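## Task

Remove the screw cap from tube 2 and lay it upside down and level in cap nest 2. Press the blue CYCLE key and keep that cap in its nest until the green lamp lights; the aspirate step happens a single time. Afterwards screw the cap back onto tube 2 until it will not turn further. Confirm that the caps on tubes 1, 3 and 4 are tight, tightening any loose one until it stops; do not take those three caps off. Everything must stay in place without the robot holding it. Release everything, move the gripper away (resting against READY or its housing is allowed), then push the green READY key until it goes down. Only press READY if every step was really done correctly.

## Robot and tools

ROBOT. One five-joint arm (xArm5 type) with a two-finger gripper. Joint 1 (waist) turns about a vertical axis at the base, counterclockwise from above as the angle increases. Shoulder, elbow and wrist pitch bend within one vertical plane containing the waist axis, and wrist roll spins the gripper about the finger direction. The hand can therefore tilt toward or away from the base but never sideways out of that plane.

WORKSPACE. The decapping station carries tubes 1 to 4, numbered left to right as viewed from the base. A cap tray has nests 1 to 4 in the same order plus two lamps: amber while aspiration runs, green when it is over. A single housing holds CYCLE (blue key) and READY (green key); a key must be pushed until it switches. Occasionally a loose object gets a brief external shove. Knocking or placing anything off the table ends the scene.

FRAME. Scene frame: origin on the table surface under the arm base, +z up, +y to the left when facing along +x. The base may be slightly tilted. end_effector_position is in metres, orientation is end_effector_quat_wxyz, and velocities are m/s and rad/s. The reported hand position can be off, more so at long reach.

execute_actions. Argument actions is a list holding at most one item:
- Empty list: no command, just returns the current state.
- Move: {"rows": [[...]], "steps": n}, n from 1 to 15 (default 15), each step 1/30 s. Up to 15 rows; each row is used for one step and the final row repeats to fill remaining steps.
- Wait: {"steps": n} with no rows, n up to 300; it returns when n steps have elapsed since the previous result, and your reply time counts toward them.
Optional pictures (boolean) switches camera images on or off; by default they are included.

ROW FORMAT. Each row is six plain numbers for the single arm: waist, shoulder, elbow, wrist pitch, wrist roll, then gripper opening. The first five are absolute target joint angles in radians, in the same units as the Joint positions line. Stated ranges: waist -6.283 to 6.283, shoulder -2.059 to 2.094, elbow -3.927 to 0.192, wrist pitch -1.693 to 3.142, wrist roll -6.283 to 6.283. A call is rejected (nothing sent) if a target exceeds a range end by over 0.010 rad and is further out than the current angle. True ends may differ by up to 0.010 rad; targets beyond a true end are clipped, and the message "joint sent to its limit" may appear (possibly referring to an earlier, still-running action). The sixth number is an absolute opening command from -1 (closed) to +1 (fully open).

MOTION LIMITS. Joint targets move at most 3.14 rad/s, with 0.16 s to accelerate; joints are slowed together so they arrive together. Each step the sent target stays within 0.623 rad of the measured angle, and if targets would move the gripper more than 70 mm from where it is, all are scaled back. Between calls the arm keeps heading to the last row sent until it has nearly stopped or a step is HELD; after that only a new action moves or presses further. Fingers still moving keep going.

GRIPPER. Fingers point along the gripper +z axis and close along its y axis. end_effector_position is the pinch point between closed pads, about 2 cm short of the fingertips; closing pushes the tips roughly 10 mm further along +z. Full open gap is 0.084 m. grip_measured is the measured opening on the command scale. To hold something, command an opening well below grip_measured; lower means tighter. About 24 N per pad on parts up to about 6 cm wide; fast closing can squeeze harder. Commanding the read grip_measured still presses lightly.

RESULT LINES. Joint positions / Joint velocities: five joints in order (rad, rad/s) then pad gap (m, m/s). "joint command not followed": the clearance check altered or blocked targets (mounting blocks and posts count as the arm). HELD: that step's row was not sent, fully or partly. Torque fault: if contact torque hits a joint's load limit (waist 45, shoulder 45, elbow 27, wrist pitch 18, wrist roll 18 N m, held weight included), the arm backs that joint off, pauses 10 s and drops the rest of the call. MOTOR HOT appears from 65 °C; at 80 °C an OVER-TEMPERATURE FAULT brakes the arm until it cools. Holding loads heats motors. Any stop is costly, so avoid hard pushes, slams, drops and slips; move smoothly.

CAMERAS. cam_head_left, cam_head_right, cam_high, cam_low, cam_wrist, each 896x504, given in that order; calibration (K, distortion, T_world_to_cam) is supplied and may be off by a few degrees and millimetres. zoom_image takes camera (one of those names) and region [x0, y0, x1, y1] in pixels of that camera's latest image, origin top-left, at most 504 by 504, and returns a closer view.

OTHER TOOLS. read_manual(section="licences") returns URDF licence text only. finished_scene(scene) ends the given scene irreversibly and reports success; the goal must be met and remain met.

ORDER. Unscrew target cap, place it inverted and flat in its matching nest, release, press CYCLE, wait for green, recap the same tube until snug, check the other caps, release and retreat, press READY, then call finished_scene.

Each tool is called after "Emit:" as name(argument=value, ...) on one line, values as JSON.

## Session

Emit:
execute_actions(actions=[])

Scene clock: 0.00 s of 10000.00 s.
end_effector_position=(+0.0170, +0.2944, +0.2487) grip_measured=+1.00 end_effector_quat_wxyz=(+0.510, +0.837, -0.182, +0.082) end_effector_velocity=(+0.000, +0.000, -0.000) end_effector_angular_velocity=(+0.000, +0.001, -0.001)
Joint positions: [ 1.567  0.345 -1.364  2.098  1.96   0.084]
Joint velocities: [-0.002  0.001  0.    -0.001 -0.001 -0.   ]
Motor temperatures (°C, as the motors report them): [31 30 33 32 31]
camera_calibration (this result's frames):
cam_wrist: T_world_to_cam=[[-0.409447, -0.418224, 0.810828, -0.0398264], [-0.911627, 0.222531, -0.345566, 0.105324], [-0.0359104, -0.880663, -0.472379, 0.506828], [0, 0, 0, 1]] pos_world=[0.0979098, 0.406251, 0.308104]

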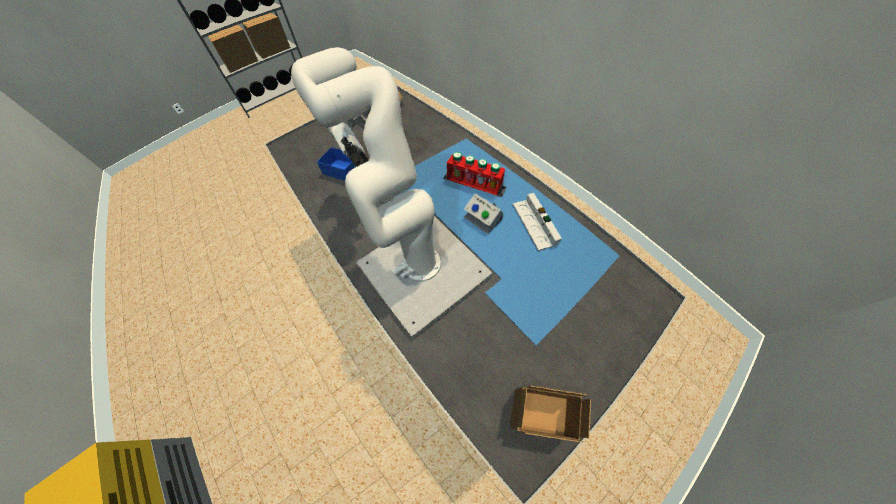

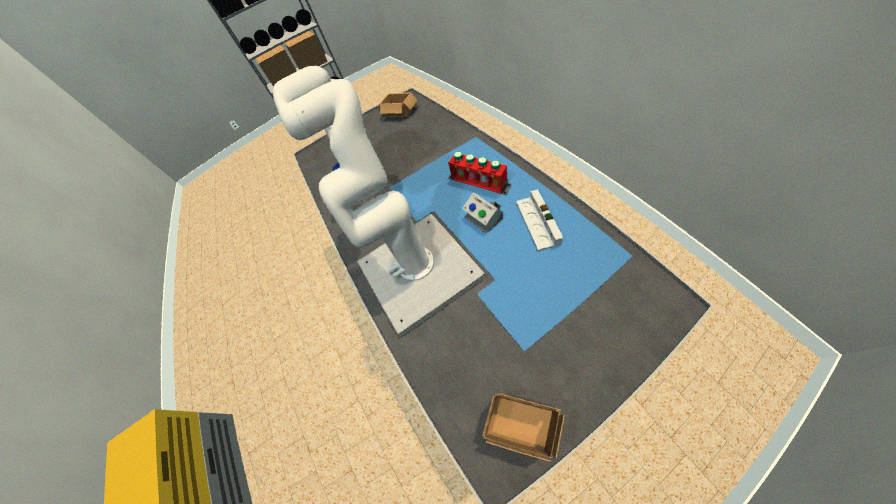

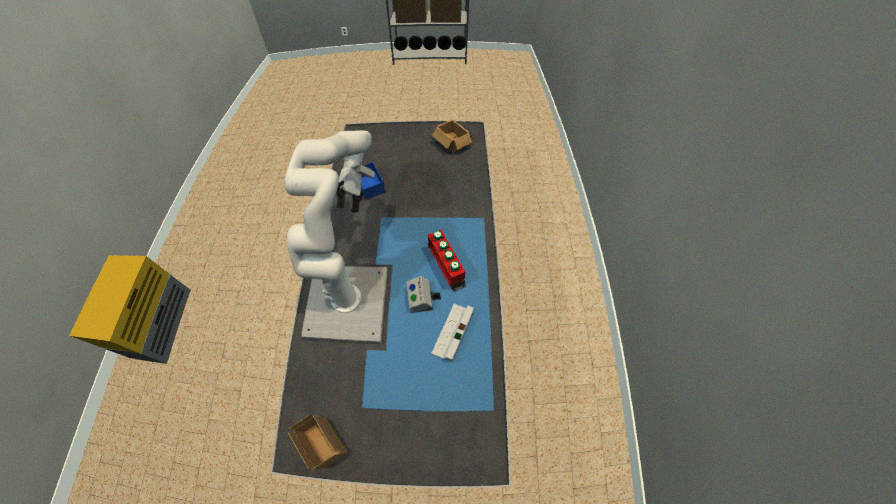

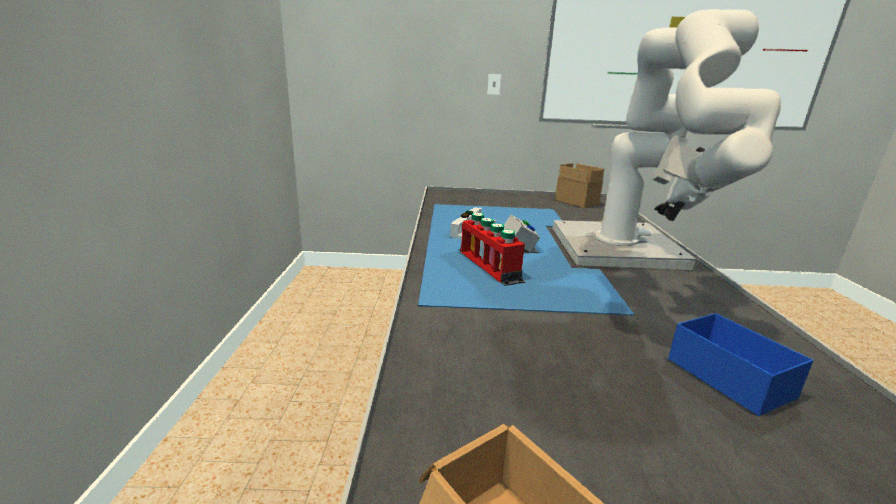

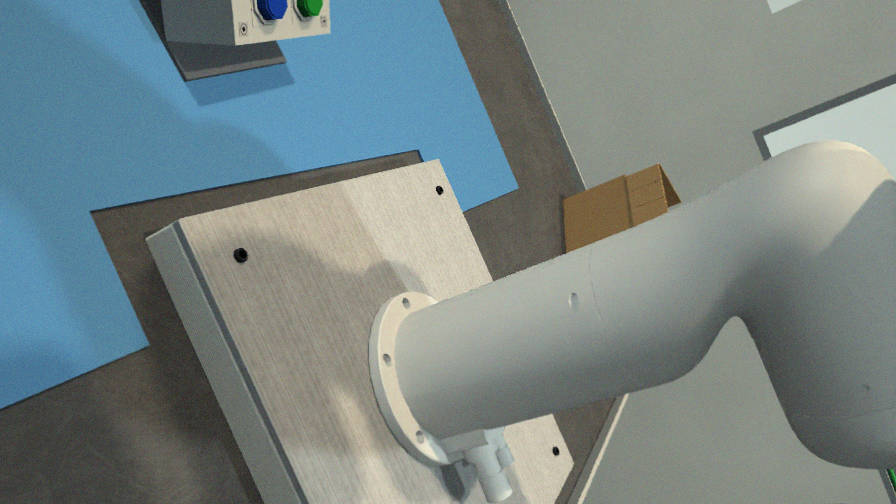

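Emit:
execute_actions(actions=[{"rows":[[0.6,-0.25,-0.8,1.05,1.4,0]],"steps":15}], pictures=false)

Emit:
execute_actions(actions=[{"rows":[[0.6,-0.25,-0.8,1.05,1.4,0]],"steps":15}], pictures=false)

Emit:
execute_actions(actions=[{"rows":[[0.6,-0.25,-0.8,1.05,1.4,0]],"steps":10}])

Scene clock: 4.17 s of 10000.00 s.
end_effector_position=(+0.1488, +0.2726, +0.2239) grip_measured=-0.01 end_effector_quat_wxyz=(+0.300, +0.914, -0.266, -0.068) end_effector_velocity=(+0.337, -0.039, -0.057) end_effector_angular_velocity=(+1.069, -0.270, -0.645)
Joint positions: [ 1.12   0.01  -1.048  1.651  1.646  0.044]
Joint velocities: [-1.025 -0.509  0.485 -1.052 -0.481 -0.   ]
Motor temperatures (°C, as the motors report them): [31 30 34 32 31]
Steps of this call (steps 1 to 110: nothing new was sent; steps 111 to 125: all 15 steps of this action). Readings (joint positions):
111: [1.567 0.345 -1.364 2.097 1.960]
112: [1.564 0.342 -1.361 2.093 1.956]
114: [1.528 0.306 -1.323 2.051 1.919]
118: [1.370 0.165 -1.196 1.901 1.792]
125: the state above

Scene clock: 4.67 s of 10000.00 s.
end_effector_position=(+0.3155, +0.2230, +0.2241) grip_measured=-0.01 end_effector_quat_wxyz=(+0.037, +0.918, -0.395, -0.024) end_effector_velocity=(+0.245, -0.155, +0.051) end_effector_angular_velocity=(+0.480, -0.649, -0.387)
Joint positions: [ 0.66  -0.22  -0.829  1.121  1.429  0.044]
Joint velocities: [-0.697 -0.35   0.318 -0.777 -0.313 -0.   ]
Motor temperatures (°C, as the motors report them): [31 30 34 32 31]
Steps of this call (steps 1 to 15: all 15 steps of this action). Readings (joint positions):
1: [1.087 -0.006 -1.032 1.615 1.630]
2: [1.054 -0.022 -1.017 1.579 1.615]
4: [0.990 -0.054 -0.986 1.504 1.585]
8: [0.865 -0.117 -0.926 1.358 1.525]
15: the state above

Scene clock: 5.00 s of 10000.00 s.
end_effector_position=(+0.3358, +0.2097, +0.2283) grip_measured=-0.01 end_effector_quat_wxyz=(+0.007, +0.913, -0.408, -0.006) end_effector_velocity=(+0.006, -0.003, +0.002) end_effector_angular_velocity=(+0.011, -0.017, -0.009)
Joint positions: [ 0.602 -0.249 -0.8    1.052  1.401  0.044]
Joint velocities: [-0.015 -0.008  0.005 -0.017 -0.006 -0.   ]
Motor temperatures (°C, as the motors report them): [31 30 34 32 31]
Steps of this call (steps 1 to 10: all 10 steps of this action). Readings (joint positions):
1: [0.640 -0.230 -0.820 1.099 1.420]
2: [0.626 -0.237 -0.814 1.083 1.413]
4: [0.612 -0.244 -0.806 1.065 1.406]
8: [0.604 -0.248 -0.801 1.053 1.401]
10: the state above
camera_calibration (this result's frames):
cam_wrist: T_world_to_cam=[[-0.760723, -0.64905, 0.00583846, 0.42201], [-0.649074, 0.760714, -0.00419569, 0.128865], [-0.00171818, -0.00698135, -0.999974, 0.359873], [0, 0, 0, 1]] pos_world=[0.405294, 0.178388, 0.357941]

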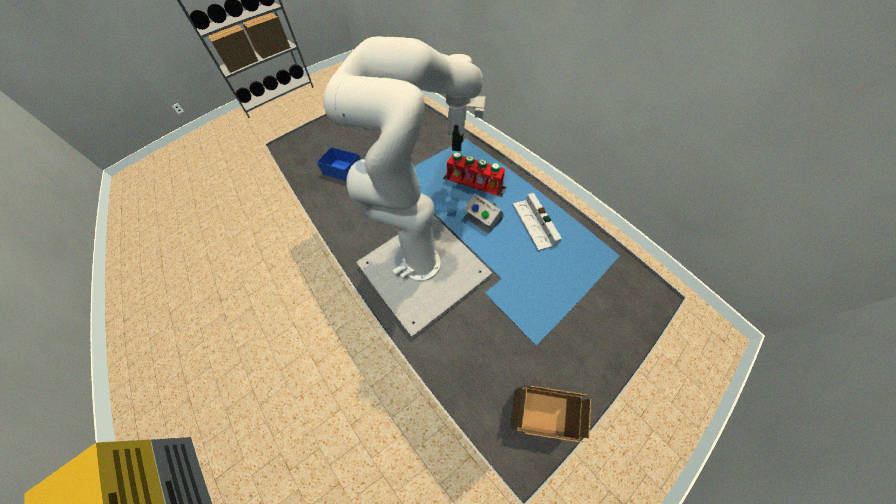

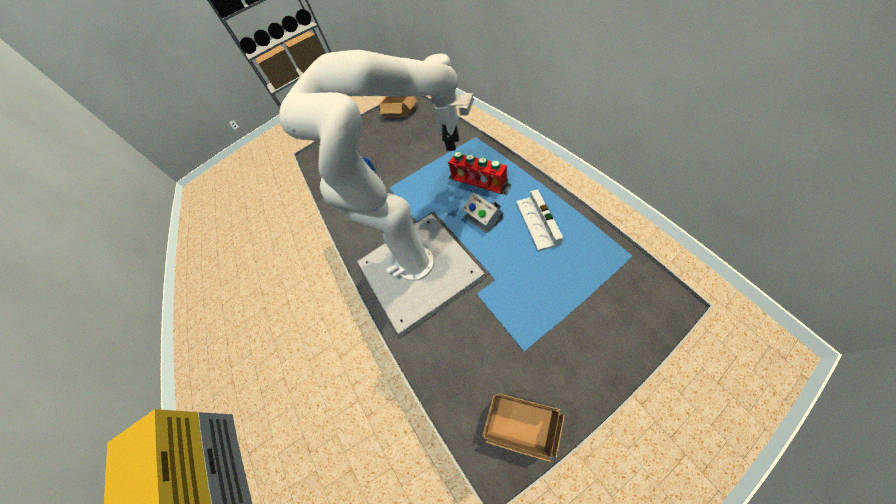

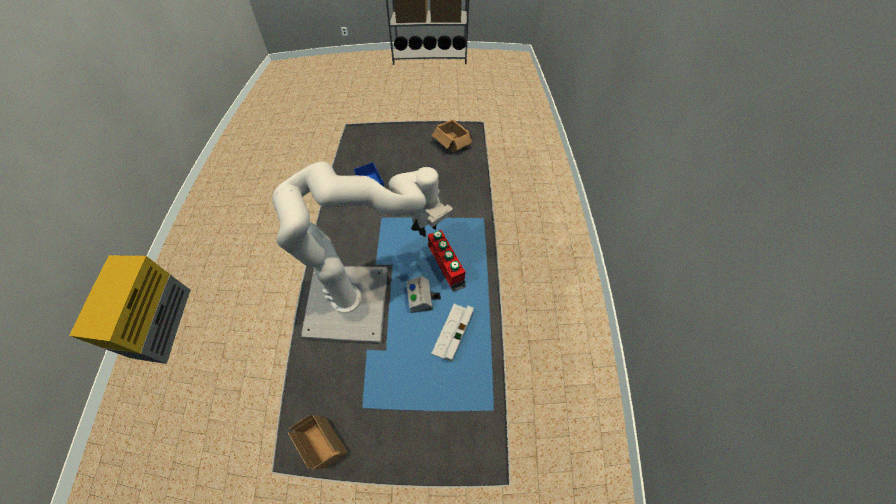

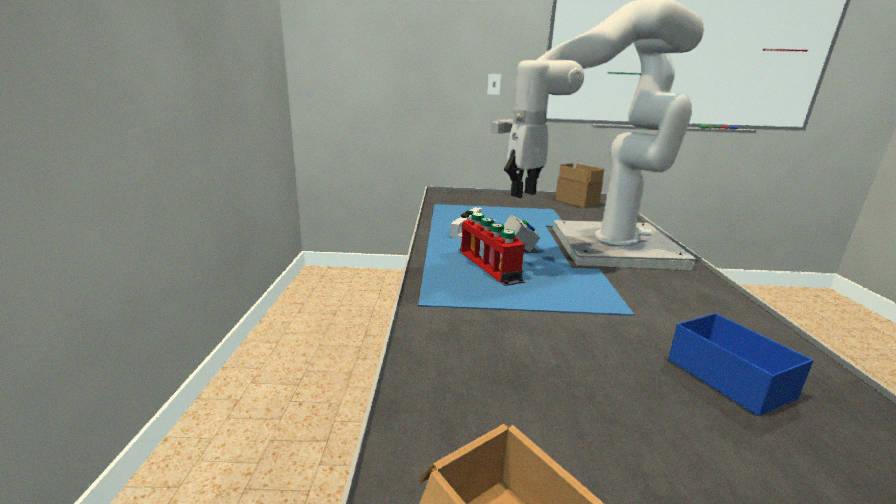

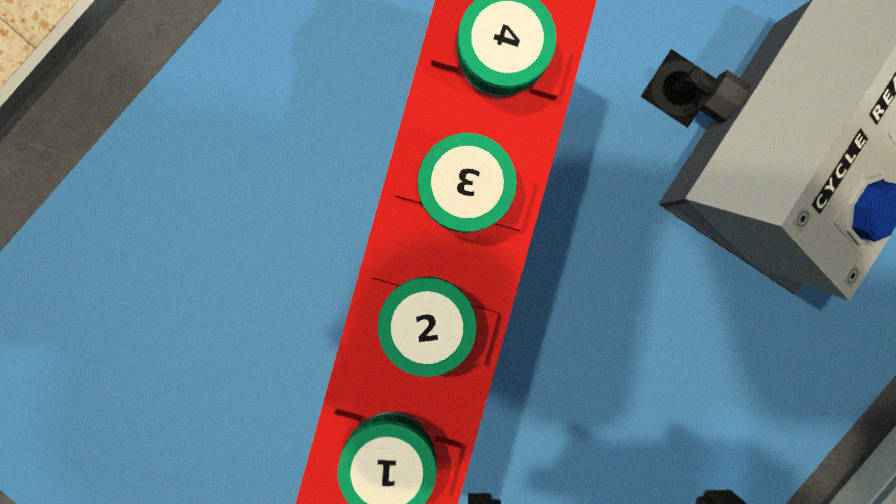

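Emit:
execute_actions(actions=[{"rows":[[0.51,0.001,-0.883,0.882,1.61,0]],"steps":15}], pictures=false)

Emit:
execute_actions(actions=[{"rows":[[0.51,0.001,-0.883,0.882,1.61,0]],"steps":6}])

Emit:
zoom_image(camera="cam_head_right", region=[430,120,530,200])

Emit:
zoom_image(camera="cam_low", region=[440,160,560,270])

Scene clock: 16.13 s of 10000.00 s.
end_effector_position=(+0.3973, +0.2009, +0.1702) grip_measured=-0.01 end_effector_quat_wxyz=(+0.006, +0.842, -0.539, -0.004) end_effector_velocity=(+0.015, +0.002, -0.002) end_effector_angular_velocity=(+0.011, -0.024, -0.053)
Joint positions: [ 0.512 -0.003 -0.882  0.885  1.606  0.044]
Joint velocities: [-0.011  0.03  -0.022 -0.035  0.042 -0.   ]
Motor temperatures (°C, as the motors report them): [31 30 35 32 31]
Steps of this call (steps 1 to 15: the robot went on to your last target; steps 16 to 319: nothing new was sent; steps 320 to 334: all 15 steps of this action). Readings (joint positions):
320: [0.600 -0.250 -0.800 1.050 1.400]
321: [0.599 -0.247 -0.801 1.047 1.403]
323: [0.586 -0.210 -0.817 1.019 1.438]
327: [0.533 -0.063 -0.860 0.928 1.553]
334: the state above

Scene clock: 16.33 s of 10000.00 s.
end_effector_position=(+0.3980, +0.2007, +0.1692) grip_measured=-0.01 end_effector_quat_wxyz=(+0.006, +0.841, -0.541, -0.004) end_effector_velocity=(+0.000, -0.000, -0.003) end_effector_angular_velocity=(-0.002, +0.003, -0.005)
Joint positions: [ 0.51  -0.    -0.883  0.882  1.61   0.044]
Joint velocities: [-0.001  0.009 -0.001 -0.005  0.004 -0.   ]
Motor temperatures (°C, as the motors report them): [31 30 35 32 31]
Steps of this call (steps 1 to 6: all 6 steps of this action). Readings (joint positions):
1: [0.511 -0.003 -0.883 0.884 1.608]
2: [0.511 -0.002 -0.883 0.883 1.608]
4: [0.511 -0.001 -0.883 0.883 1.609]
6: the state above
camera_calibration (this result's frames):
cam_wrist: T_world_to_cam=[[-0.918906, -0.394463, 0.00335572, 0.476069], [-0.394477, 0.91886, -0.00916988, 0.0435783], [0.00053374, -0.00975001, -0.999952, 0.300472], [0, 0, 0, 1]] pos_world=[0.454493, 0.150679, 0.299259]

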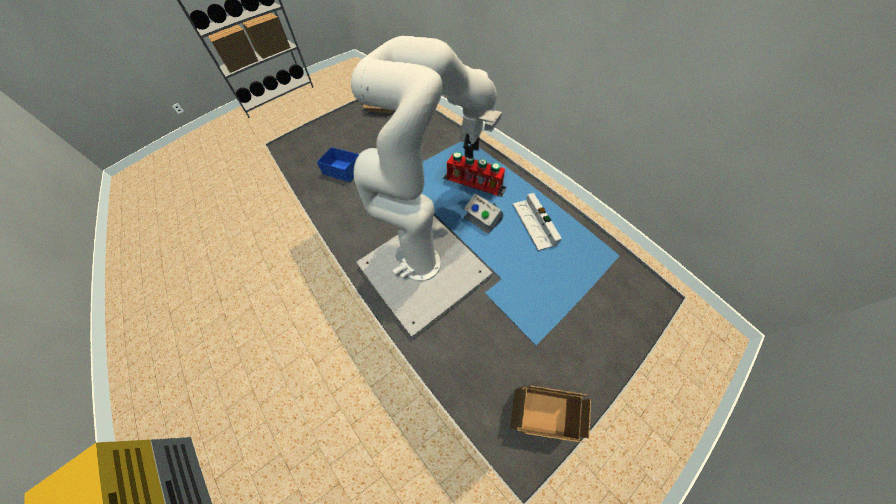

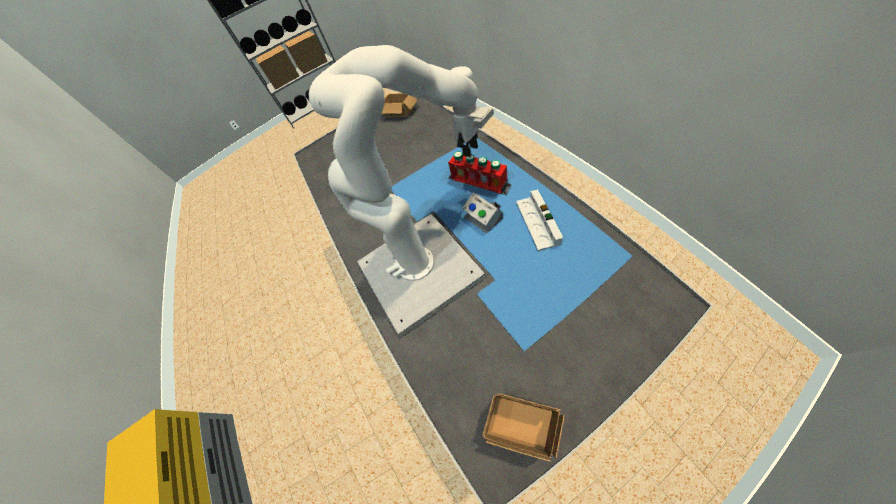

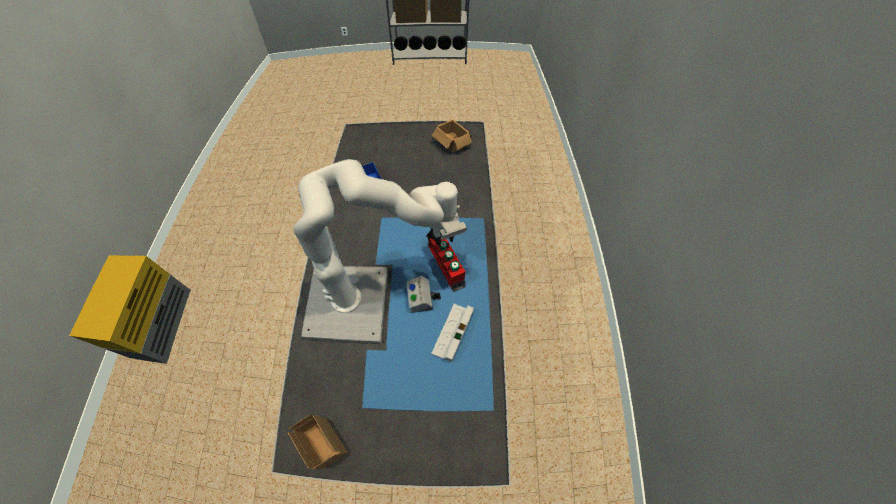

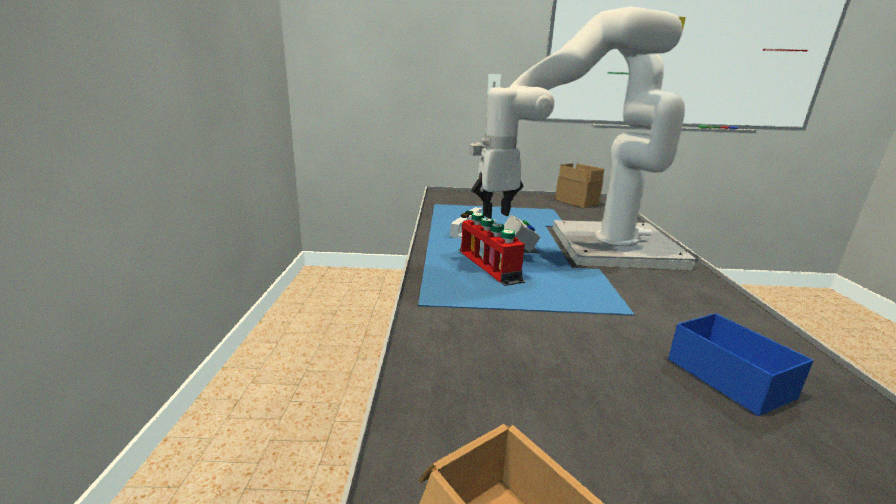

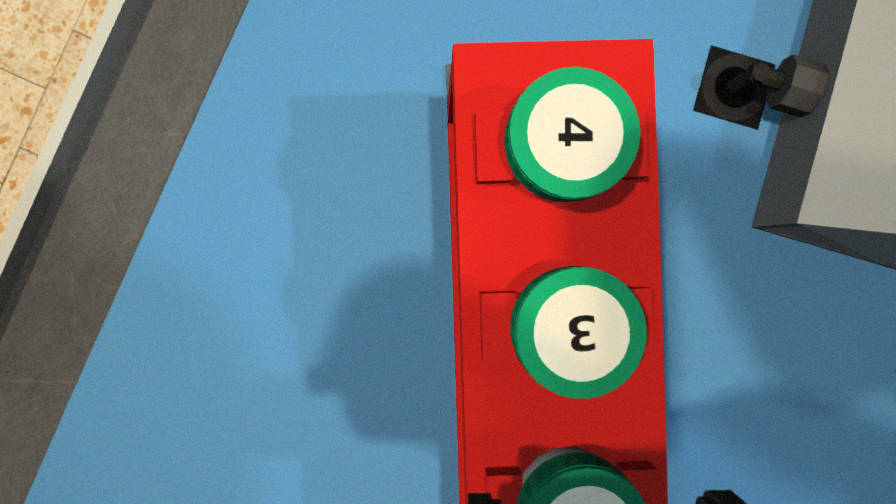

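Region (430, 120, 530, 200) of cam_head_right's 896x504 image, scaled by 5.040, with more detail than that image has; it fills the top 403 rows of this view, and the rest is white.

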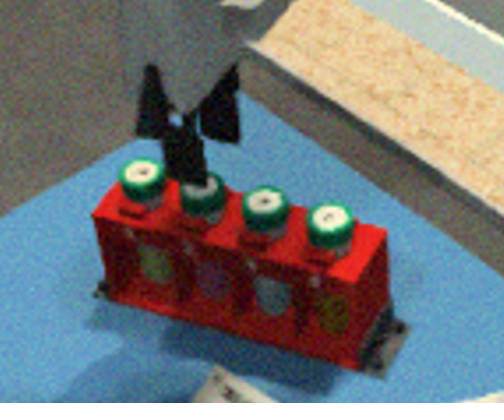

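Region (440, 160, 560, 270) of cam_low's 896x504 image, scaled by 4.200, with more detail than that image has; it fills the top 462 rows of this view, and the rest is white.

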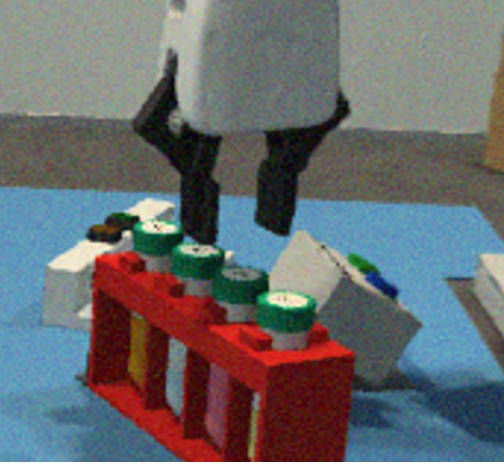

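Emit:
execute_actions(actions=[{"rows":[[0.514,0.075,-0.838,0.763,1.61,0.1]],"steps":15}], pictures=false)

Emit:
execute_actions(actions=[{"rows":[[0.514,0.075,-0.838,0.763,1.61,-0.5]],"steps":10}])

Emit:
zoom_image(camera="cam_low", region=[440,160,560,270])

Scene clock: 22.03 s of 10000.00 s.
end_effector_position=(+0.3970, +0.2019, +0.1287) grip_measured=+0.09 end_effector_quat_wxyz=(+0.006, +0.842, -0.539, -0.004) end_effector_velocity=(-0.001, -0.001, -0.005) end_effector_angular_velocity=(-0.002, +0.003, -0.001)
Joint positions: [ 0.514  0.074 -0.839  0.764  1.61   0.048]
Joint velocities: [ 0.     0.008  0.006 -0.011  0.001  0.   ]
Motor temperatures (°C, as the motors report them): [31 30 35 32 31]
Steps of this call (steps 1 to 15: the robot went on to your last target; steps 16 to 156: nothing new was sent; steps 157 to 171: all 15 steps of this action). Readings (joint positions):
157: [0.510 0.001 -0.883 0.882 1.610]
158: [0.510 0.002 -0.882 0.878 1.610]
160: [0.511 0.021 -0.873 0.843 1.610]
164: [0.513 0.068 -0.841 0.782 1.610]
171: the state above

Scene clock: 22.37 s of 10000.00 s.
end_effector_position=(+0.3957, +0.2014, +0.1285) grip_measured=-0.21 end_effector_quat_wxyz=(+0.008, +0.842, -0.539, -0.005) end_effector_velocity=(+0.000, +0.000, -0.001) end_effector_angular_velocity=(-0.001, +0.001, +0.000)
Joint positions: [ 0.514  0.072 -0.837  0.767  1.61   0.035]
Joint velocities: [ 0.001  0.004 -0.001 -0.002  0.     0.   ]
Motor temperatures (°C, as the motors report them): [31 30 35 32 31]
Steps of this call (steps 1 to 10: all 10 steps of this action). Readings (joint positions):
1: [0.514 0.074 -0.839 0.764 1.610]
2: [0.514 0.074 -0.839 0.763 1.610]
4: [0.514 0.072 -0.837 0.767 1.610]
8: [0.514 0.072 -0.837 0.767 1.610]
10: the state above
camera_calibration (this result's frames):
cam_wrist: T_world_to_cam=[[-0.917581, -0.397501, 0.00611073, 0.474149], [-0.397544, 0.917536, -0.00928787, 0.0431838], [-0.00191488, -0.0109517, -0.999938, 0.260963], [0, 0, 0, 1]] pos_world=[0.452737, 0.15171, 0.258451]

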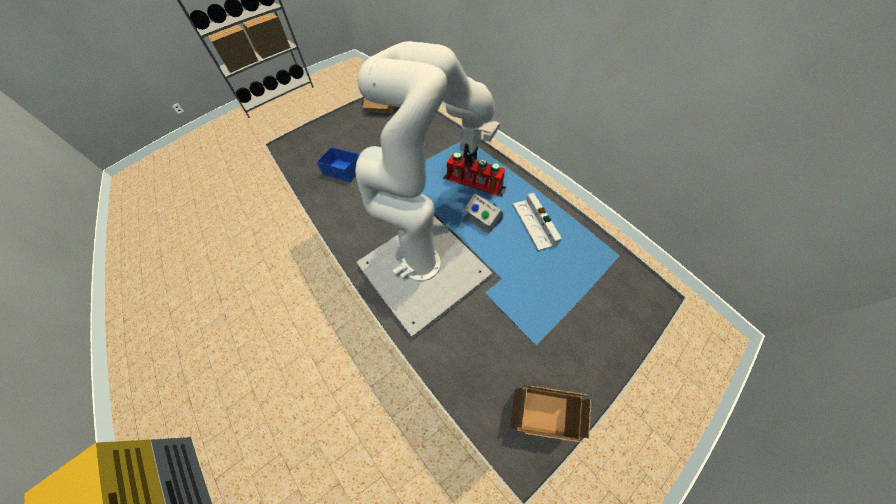

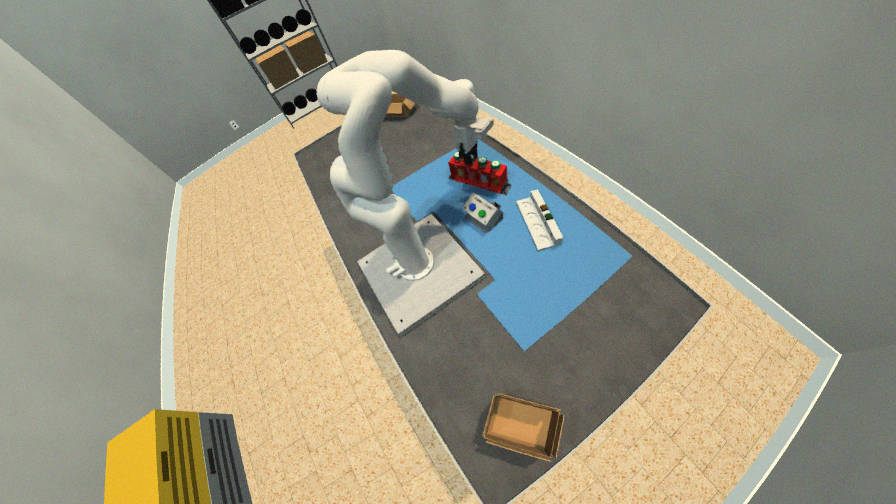

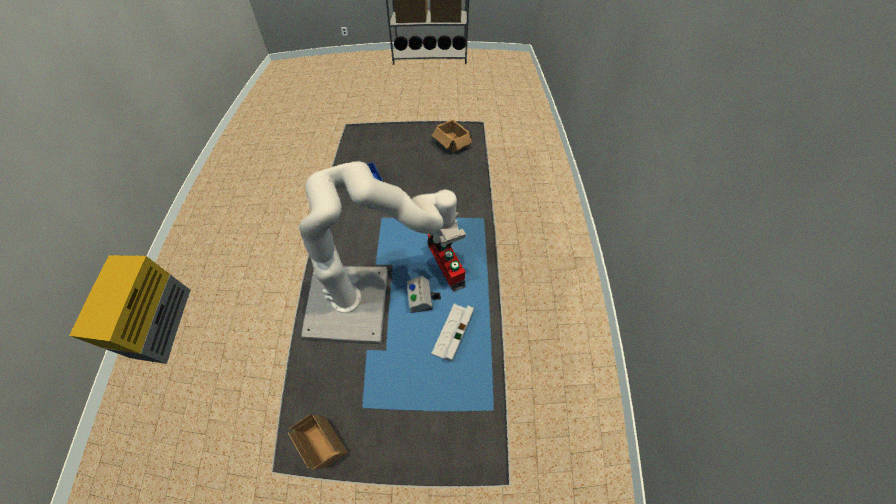

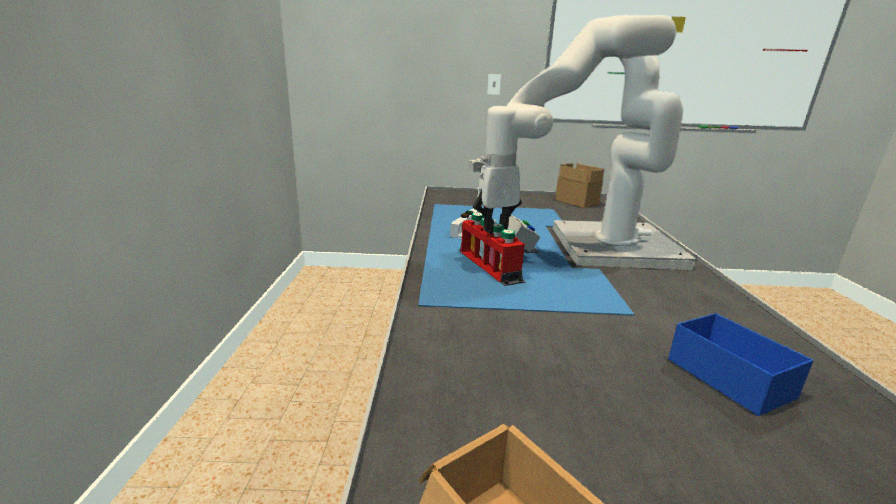

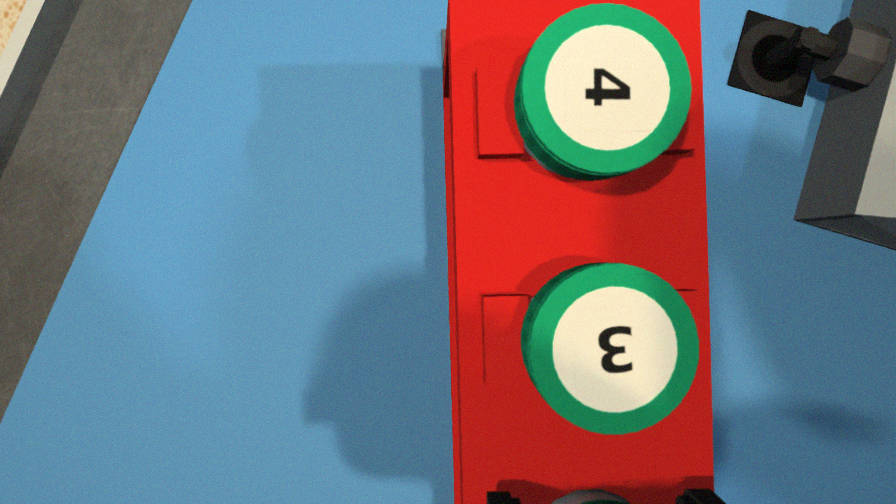

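Region (440, 160, 560, 270) of cam_low's 896x504 image, scaled by 4.200, with more detail than that image has; it fills the top 462 rows of this view, and the rest is white.

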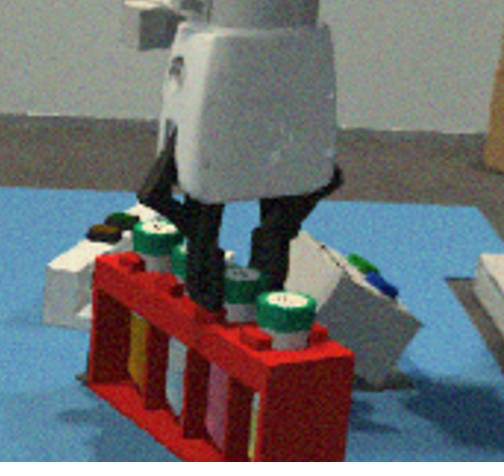

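Emit:
execute_actions(actions=[{"rows":[[0.514,0.071,-0.832,0.761,1.05,-0.7]],"steps":15}], pictures=false)

Emit:
execute_actions(actions=[{"rows":[[0.514,0.071,-0.832,0.761,1.05,0.05],[0.514,0.071,-0.832,0.761,1.05,0.05],[0.514,0.071,-0.832,0.761,1.05,0.05],[0.514,0.071,-0.832,0.761,1.05,0.05],[0.514,0.071,-0.832,0.761,2.2,0.05]],"steps":15}], pictures=false)

Emit:
execute_actions(actions=[{"rows":[[0.514,0.071,-0.832,0.761,2.15,0.05],[0.514,0.071,-0.832,0.761,2.15,0.05],[0.514,0.071,-0.832,0.761,2.15,0.05],[0.514,0.071,-0.832,0.761,2.15,0.05],[0.514,0.071,-0.832,0.761,2.15,0.05],[0.514,0.071,-0.832,0.761,2.15,0.05],[0.514,0.071,-0.832,0.761,2.15,0.05],[0.514,0.071,-0.832,0.761,2.15,0.05],[0.514,0.071,-0.832,0.761,2.15,-0.7]],"steps":15}], pictures=false)

Emit:
execute_actions(actions=[{"rows":[[0.514,0.069,-0.833,0.764,1.0,-0.7]],"steps":15}], pictures=false)

Emit:
execute_actions(actions=[{"rows":[[0.514,0.069,-0.833,0.764,1.05,-0.7],[0.514,0.069,-0.833,0.764,1.05,-0.7],[0.514,0.069,-0.833,0.764,1.05,-0.7],[0.514,0.069,-0.833,0.764,1.05,0.05],[0.514,0.069,-0.833,0.764,1.05,0.05],[0.514,0.069,-0.833,0.764,1.05,0.05],[0.514,0.069,-0.833,0.764,1.05,0.05],[0.514,0.069,-0.833,0.764,2.2,0.05]],"steps":15}], pictures=false)

Emit:
execute_actions(actions=[{"rows":[[0.514,0.069,-0.833,0.764,2.15,0.05],[0.514,0.069,-0.833,0.764,2.15,0.05],[0.514,0.069,-0.833,0.764,2.15,0.05],[0.514,0.069,-0.833,0.764,2.15,0.05],[0.514,0.069,-0.833,0.764,2.15,0.05],[0.514,0.069,-0.833,0.764,2.15,0.05],[0.514,0.069,-0.833,0.764,2.15,0.05],[0.514,0.069,-0.833,0.764,2.15,0.05],[0.514,0.069,-0.833,0.764,2.15,-0.7]],"steps":15}], pictures=false)

Emit:
execute_actions(actions=[{"rows":[[0.514,0.067,-0.834,0.767,1.0,-0.7]],"steps":15}], pictures=false)

Emit:
execute_actions(actions=[{"rows":[[0.514,0.067,-0.834,0.767,1.05,-0.7],[0.514,0.067,-0.834,0.767,1.05,-0.7],[0.514,0.067,-0.834,0.767,1.05,-0.7],[0.514,0.067,-0.834,0.767,1.05,0.05],[0.514,0.067,-0.834,0.767,1.05,0.05],[0.514,0.067,-0.834,0.767,1.05,0.05],[0.514,0.067,-0.834,0.767,1.05,0.05],[0.514,0.067,-0.834,0.767,1.4,0.05]],"steps":15}])

Scene clock: 39.73 s of 10000.00 s.
end_effector_position=(+0.3968, +0.2009, +0.1278) grip_measured=-0.25 end_effector_quat_wxyz=(+0.004, +0.956, -0.294, -0.005) end_effector_velocity=(-0.001, +0.001, -0.000) end_effector_angular_velocity=(+0.002, +0.001, +0.184)
Joint positions: [ 0.512  0.073 -0.834  0.758  1.065  0.033]
Joint velocities: [ 0.004 -0.003  0.004 -0.001 -0.181 -0.   ]
Motor temperatures (°C, as the motors report them): [31 30 35 35 31]
Steps of this call (steps 1 to 15: the robot went on to your last target; steps 16 to 506: nothing new was sent; steps 507 to 521: all 15 steps of this action). Readings (joint positions):
507: [0.514 0.074 -0.838 0.768 1.610]
508: [0.514 0.074 -0.838 0.768 1.606]
510: [0.513 0.074 -0.838 0.767 1.563]
514: [0.511 0.074 -0.836 0.762 1.300]
521: the state above

Scene clock: 40.23 s of 10000.00 s.
end_effector_position=(+0.3942, +0.2012, +0.1262) grip_measured=+0.04 end_effector_quat_wxyz=(+0.008, +0.836, -0.549, -0.005) end_effector_velocity=(-0.001, -0.005, +0.001) end_effector_angular_velocity=(-0.048, -0.016, -2.671)
Joint positions: [ 0.515  0.073 -0.831  0.76   1.635  0.046]
Joint velocities: [-0.01  -0.008  0.005  0.009  2.661 -0.   ]
Motor temperatures (°C, as the motors report them): [31 30 35 35 31]
Steps of this call (steps 1 to 15: all 15 steps of this action). Readings (joint positions):
1: [0.512 0.073 -0.834 0.758 1.060]
2: [0.512 0.073 -0.834 0.758 1.057]
4: [0.515 0.074 -0.833 0.757 1.053]
8: [0.517 0.074 -0.831 0.758 1.093]
15: the state above

Scene clock: 40.73 s of 10000.00 s.
end_effector_position=(+0.3941, +0.2011, +0.1281) grip_measured=-0.22 end_effector_quat_wxyz=(-0.009, -0.669, +0.743, +0.002) end_effector_velocity=(+0.001, +0.001, -0.000) end_effector_angular_velocity=(+0.001, -0.002, -0.025)
Joint positions: [ 0.515  0.068 -0.831  0.765  2.147  0.035]
Joint velocities: [ 0.     0.003 -0.002 -0.003  0.025  0.   ]
Motor temperatures (°C, as the motors report them): [31 30 35 35 31]
Steps of this call (steps 1 to 15: all 15 steps of this action). Readings (joint positions):
1: [0.515 0.073 -0.831 0.761 1.723]
2: [0.515 0.073 -0.831 0.761 1.810]
4: [0.514 0.073 -0.831 0.761 1.961]
8: [0.514 0.072 -0.831 0.762 2.112]
15: the state above

Scene clock: 41.23 s of 10000.00 s.
end_effector_position=(+0.3960, +0.2009, +0.1286) grip_measured=-0.25 end_effector_quat_wxyz=(+0.005, +0.928, -0.371, -0.005) end_effector_velocity=(+0.004, +0.005, +0.000) end_effector_angular_velocity=(+0.034, +0.001, +2.142)
Joint positions: [ 0.513  0.07  -0.834  0.762  1.231  0.033]
Joint velocities: [ 0.006  0.008 -0.007 -0.015 -2.136 -0.   ]
Motor temperatures (°C, as the motors report them): [31 30 35 35 31]
Steps of this call (steps 1 to 15: all 15 steps of this action). Readings (joint positions):
1: [0.515 0.068 -0.831 0.764 2.148]
2: [0.515 0.069 -0.831 0.764 2.145]
4: [0.515 0.069 -0.831 0.764 2.107]
8: [0.515 0.069 -0.832 0.765 1.838]
15: the state above

Scene clock: 41.73 s of 10000.00 s.
end_effector_position=(+0.3950, +0.2009, +0.1279) grip_measured=+0.04 end_effector_quat_wxyz=(+0.007, +0.899, -0.437, -0.005) end_effector_velocity=(+0.000, +0.000, +0.003) end_effector_angular_velocity=(-0.040, -0.023, -2.687)
Joint positions: [ 0.514  0.07  -0.833  0.763  1.376  0.046]
Joint velocities: [ 0.    -0.008 -0.001  0.006  2.687  0.001]
Motor temperatures (°C, as the motors report them): [31 30 35 35 31]
Steps of this call (steps 1 to 15: all 15 steps of this action). Readings (joint positions):
1: [0.513 0.070 -0.834 0.762 1.165]
2: [0.513 0.070 -0.834 0.761 1.113]
4: [0.513 0.071 -0.834 0.761 1.060]
8: [0.513 0.072 -0.833 0.761 1.051]
15: the state above

Scene clock: 42.23 s of 10000.00 s.
end_effector_position=(+0.3937, +0.2011, +0.1288) grip_measured=-0.25 end_effector_quat_wxyz=(-0.009, -0.671, +0.741, +0.003) end_effector_velocity=(+0.002, +0.000, -0.000) end_effector_angular_velocity=(+0.000, -0.004, -0.085)
Joint positions: [ 0.516  0.067 -0.831  0.768  2.142  0.033]
Joint velocities: [-0.002  0.003 -0.003 -0.004  0.083  0.   ]
Motor temperatures (°C, as the motors report them): [31 30 35 35 31]
Steps of this call (steps 1 to 15: all 15 steps of this action). Readings (joint positions):
1: [0.514 0.070 -0.833 0.763 1.467]
2: [0.514 0.070 -0.833 0.764 1.557]
4: [0.514 0.070 -0.833 0.764 1.735]
8: [0.514 0.069 -0.833 0.764 2.024]
15: the state above

Scene clock: 42.73 s of 10000.00 s.
end_effector_position=(+0.3959, +0.2012, +0.1291) grip_measured=-0.25 end_effector_quat_wxyz=(+0.005, +0.929, -0.371, -0.005) end_effector_velocity=(+0.004, +0.004, +0.002) end_effector_angular_velocity=(+0.034, +0.002, +2.135)
Joint positions: [ 0.514  0.069 -0.834  0.764  1.23   0.033]
Joint velocities: [ 0.004  0.003 -0.007 -0.009 -2.132 -0.   ]
Motor temperatures (°C, as the motors report them): [31 30 35 35 31]
Steps of this call (steps 1 to 15: all 15 steps of this action). Readings (joint positions):
1: [0.516 0.067 -0.831 0.768 2.144]
2: [0.516 0.067 -0.831 0.768 2.143]
4: [0.515 0.067 -0.832 0.768 2.106]
8: [0.515 0.068 -0.833 0.767 1.837]
15: the state above

Scene clock: 43.23 s of 10000.00 s.
end_effector_position=(+0.3957, +0.2009, +0.1298) grip_measured=+0.04 end_effector_quat_wxyz=(+0.006, +0.915, -0.402, -0.005) end_effector_velocity=(-0.004, +0.000, -0.002) end_effector_angular_velocity=(-0.021, +0.001, -1.233)
Joint positions: [ 0.513  0.067 -0.834  0.766  1.298  0.046]
Joint velocities: [ 0.004 -0.     0.004  0.007  1.237  0.001]
Motor temperatures (°C, as the motors report them): [31 30 36 35 31]
Steps of this call (steps 1 to 15: all 15 steps of this action). Readings (joint positions):
1: [0.514 0.069 -0.835 0.764 1.165]
2: [0.514 0.069 -0.835 0.764 1.113]
4: [0.514 0.069 -0.835 0.764 1.060]
8: [0.512 0.068 -0.836 0.764 1.052]
15: the state above
camera_calibration (this result's frames):
cam_wrist: T_world_to_cam=[[-0.75206, -0.659088, 0.00288464, 0.461408], [-0.659094, 0.752047, -0.0045076, 0.179686], [0.000801524, -0.00529123, -0.999986, 0.260014], [0, 0, 0, 1]] pos_world=[0.465228, 0.170352, 0.259489]

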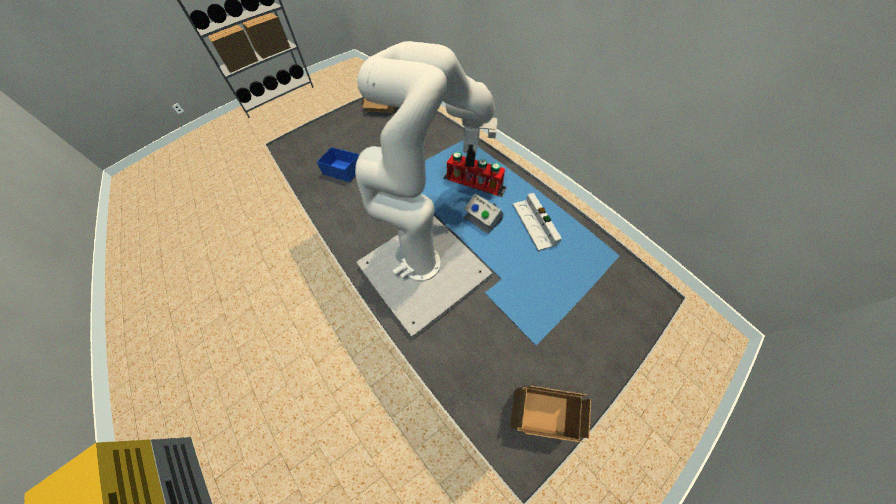

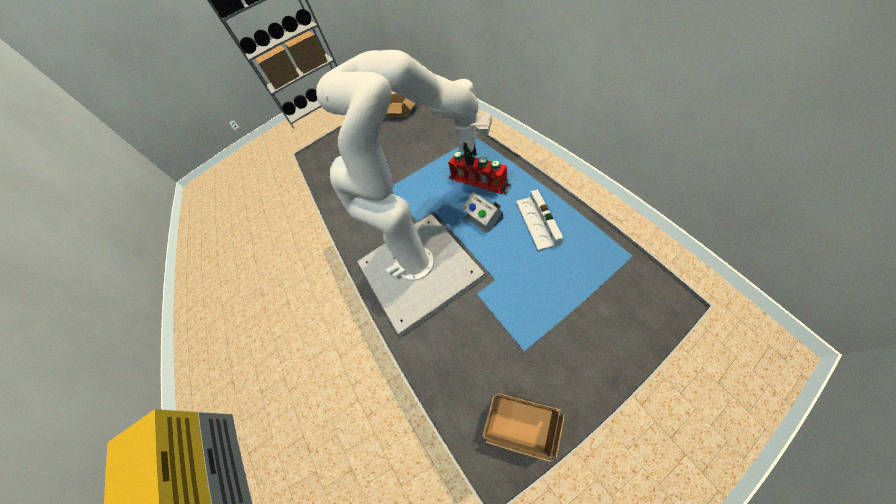

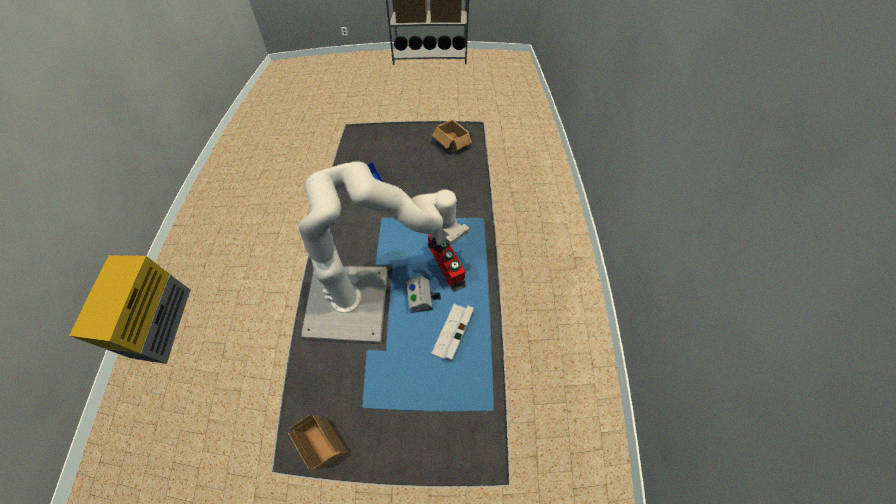

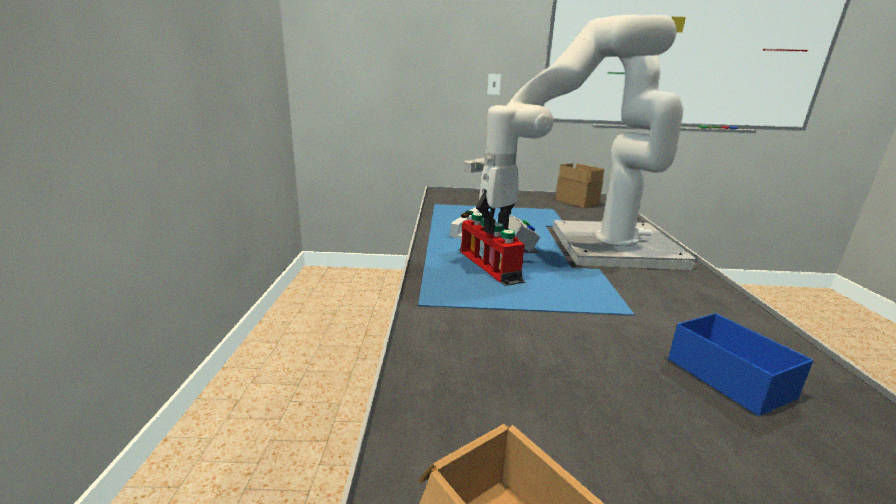

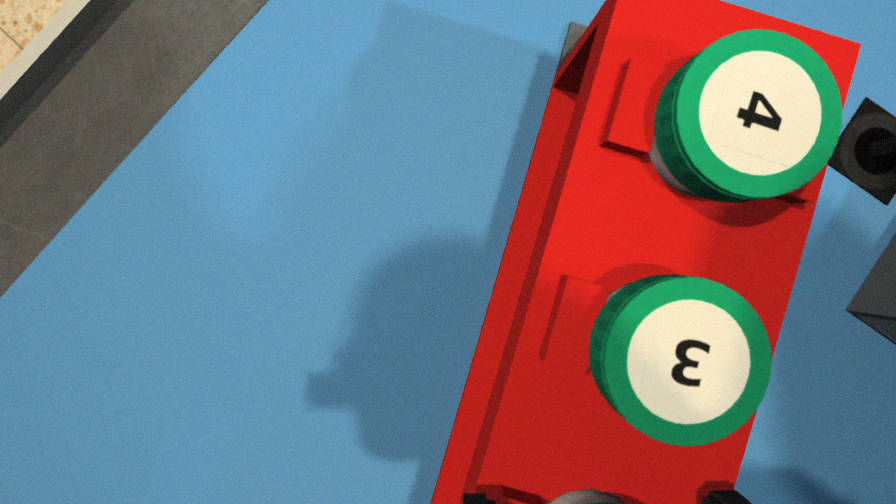

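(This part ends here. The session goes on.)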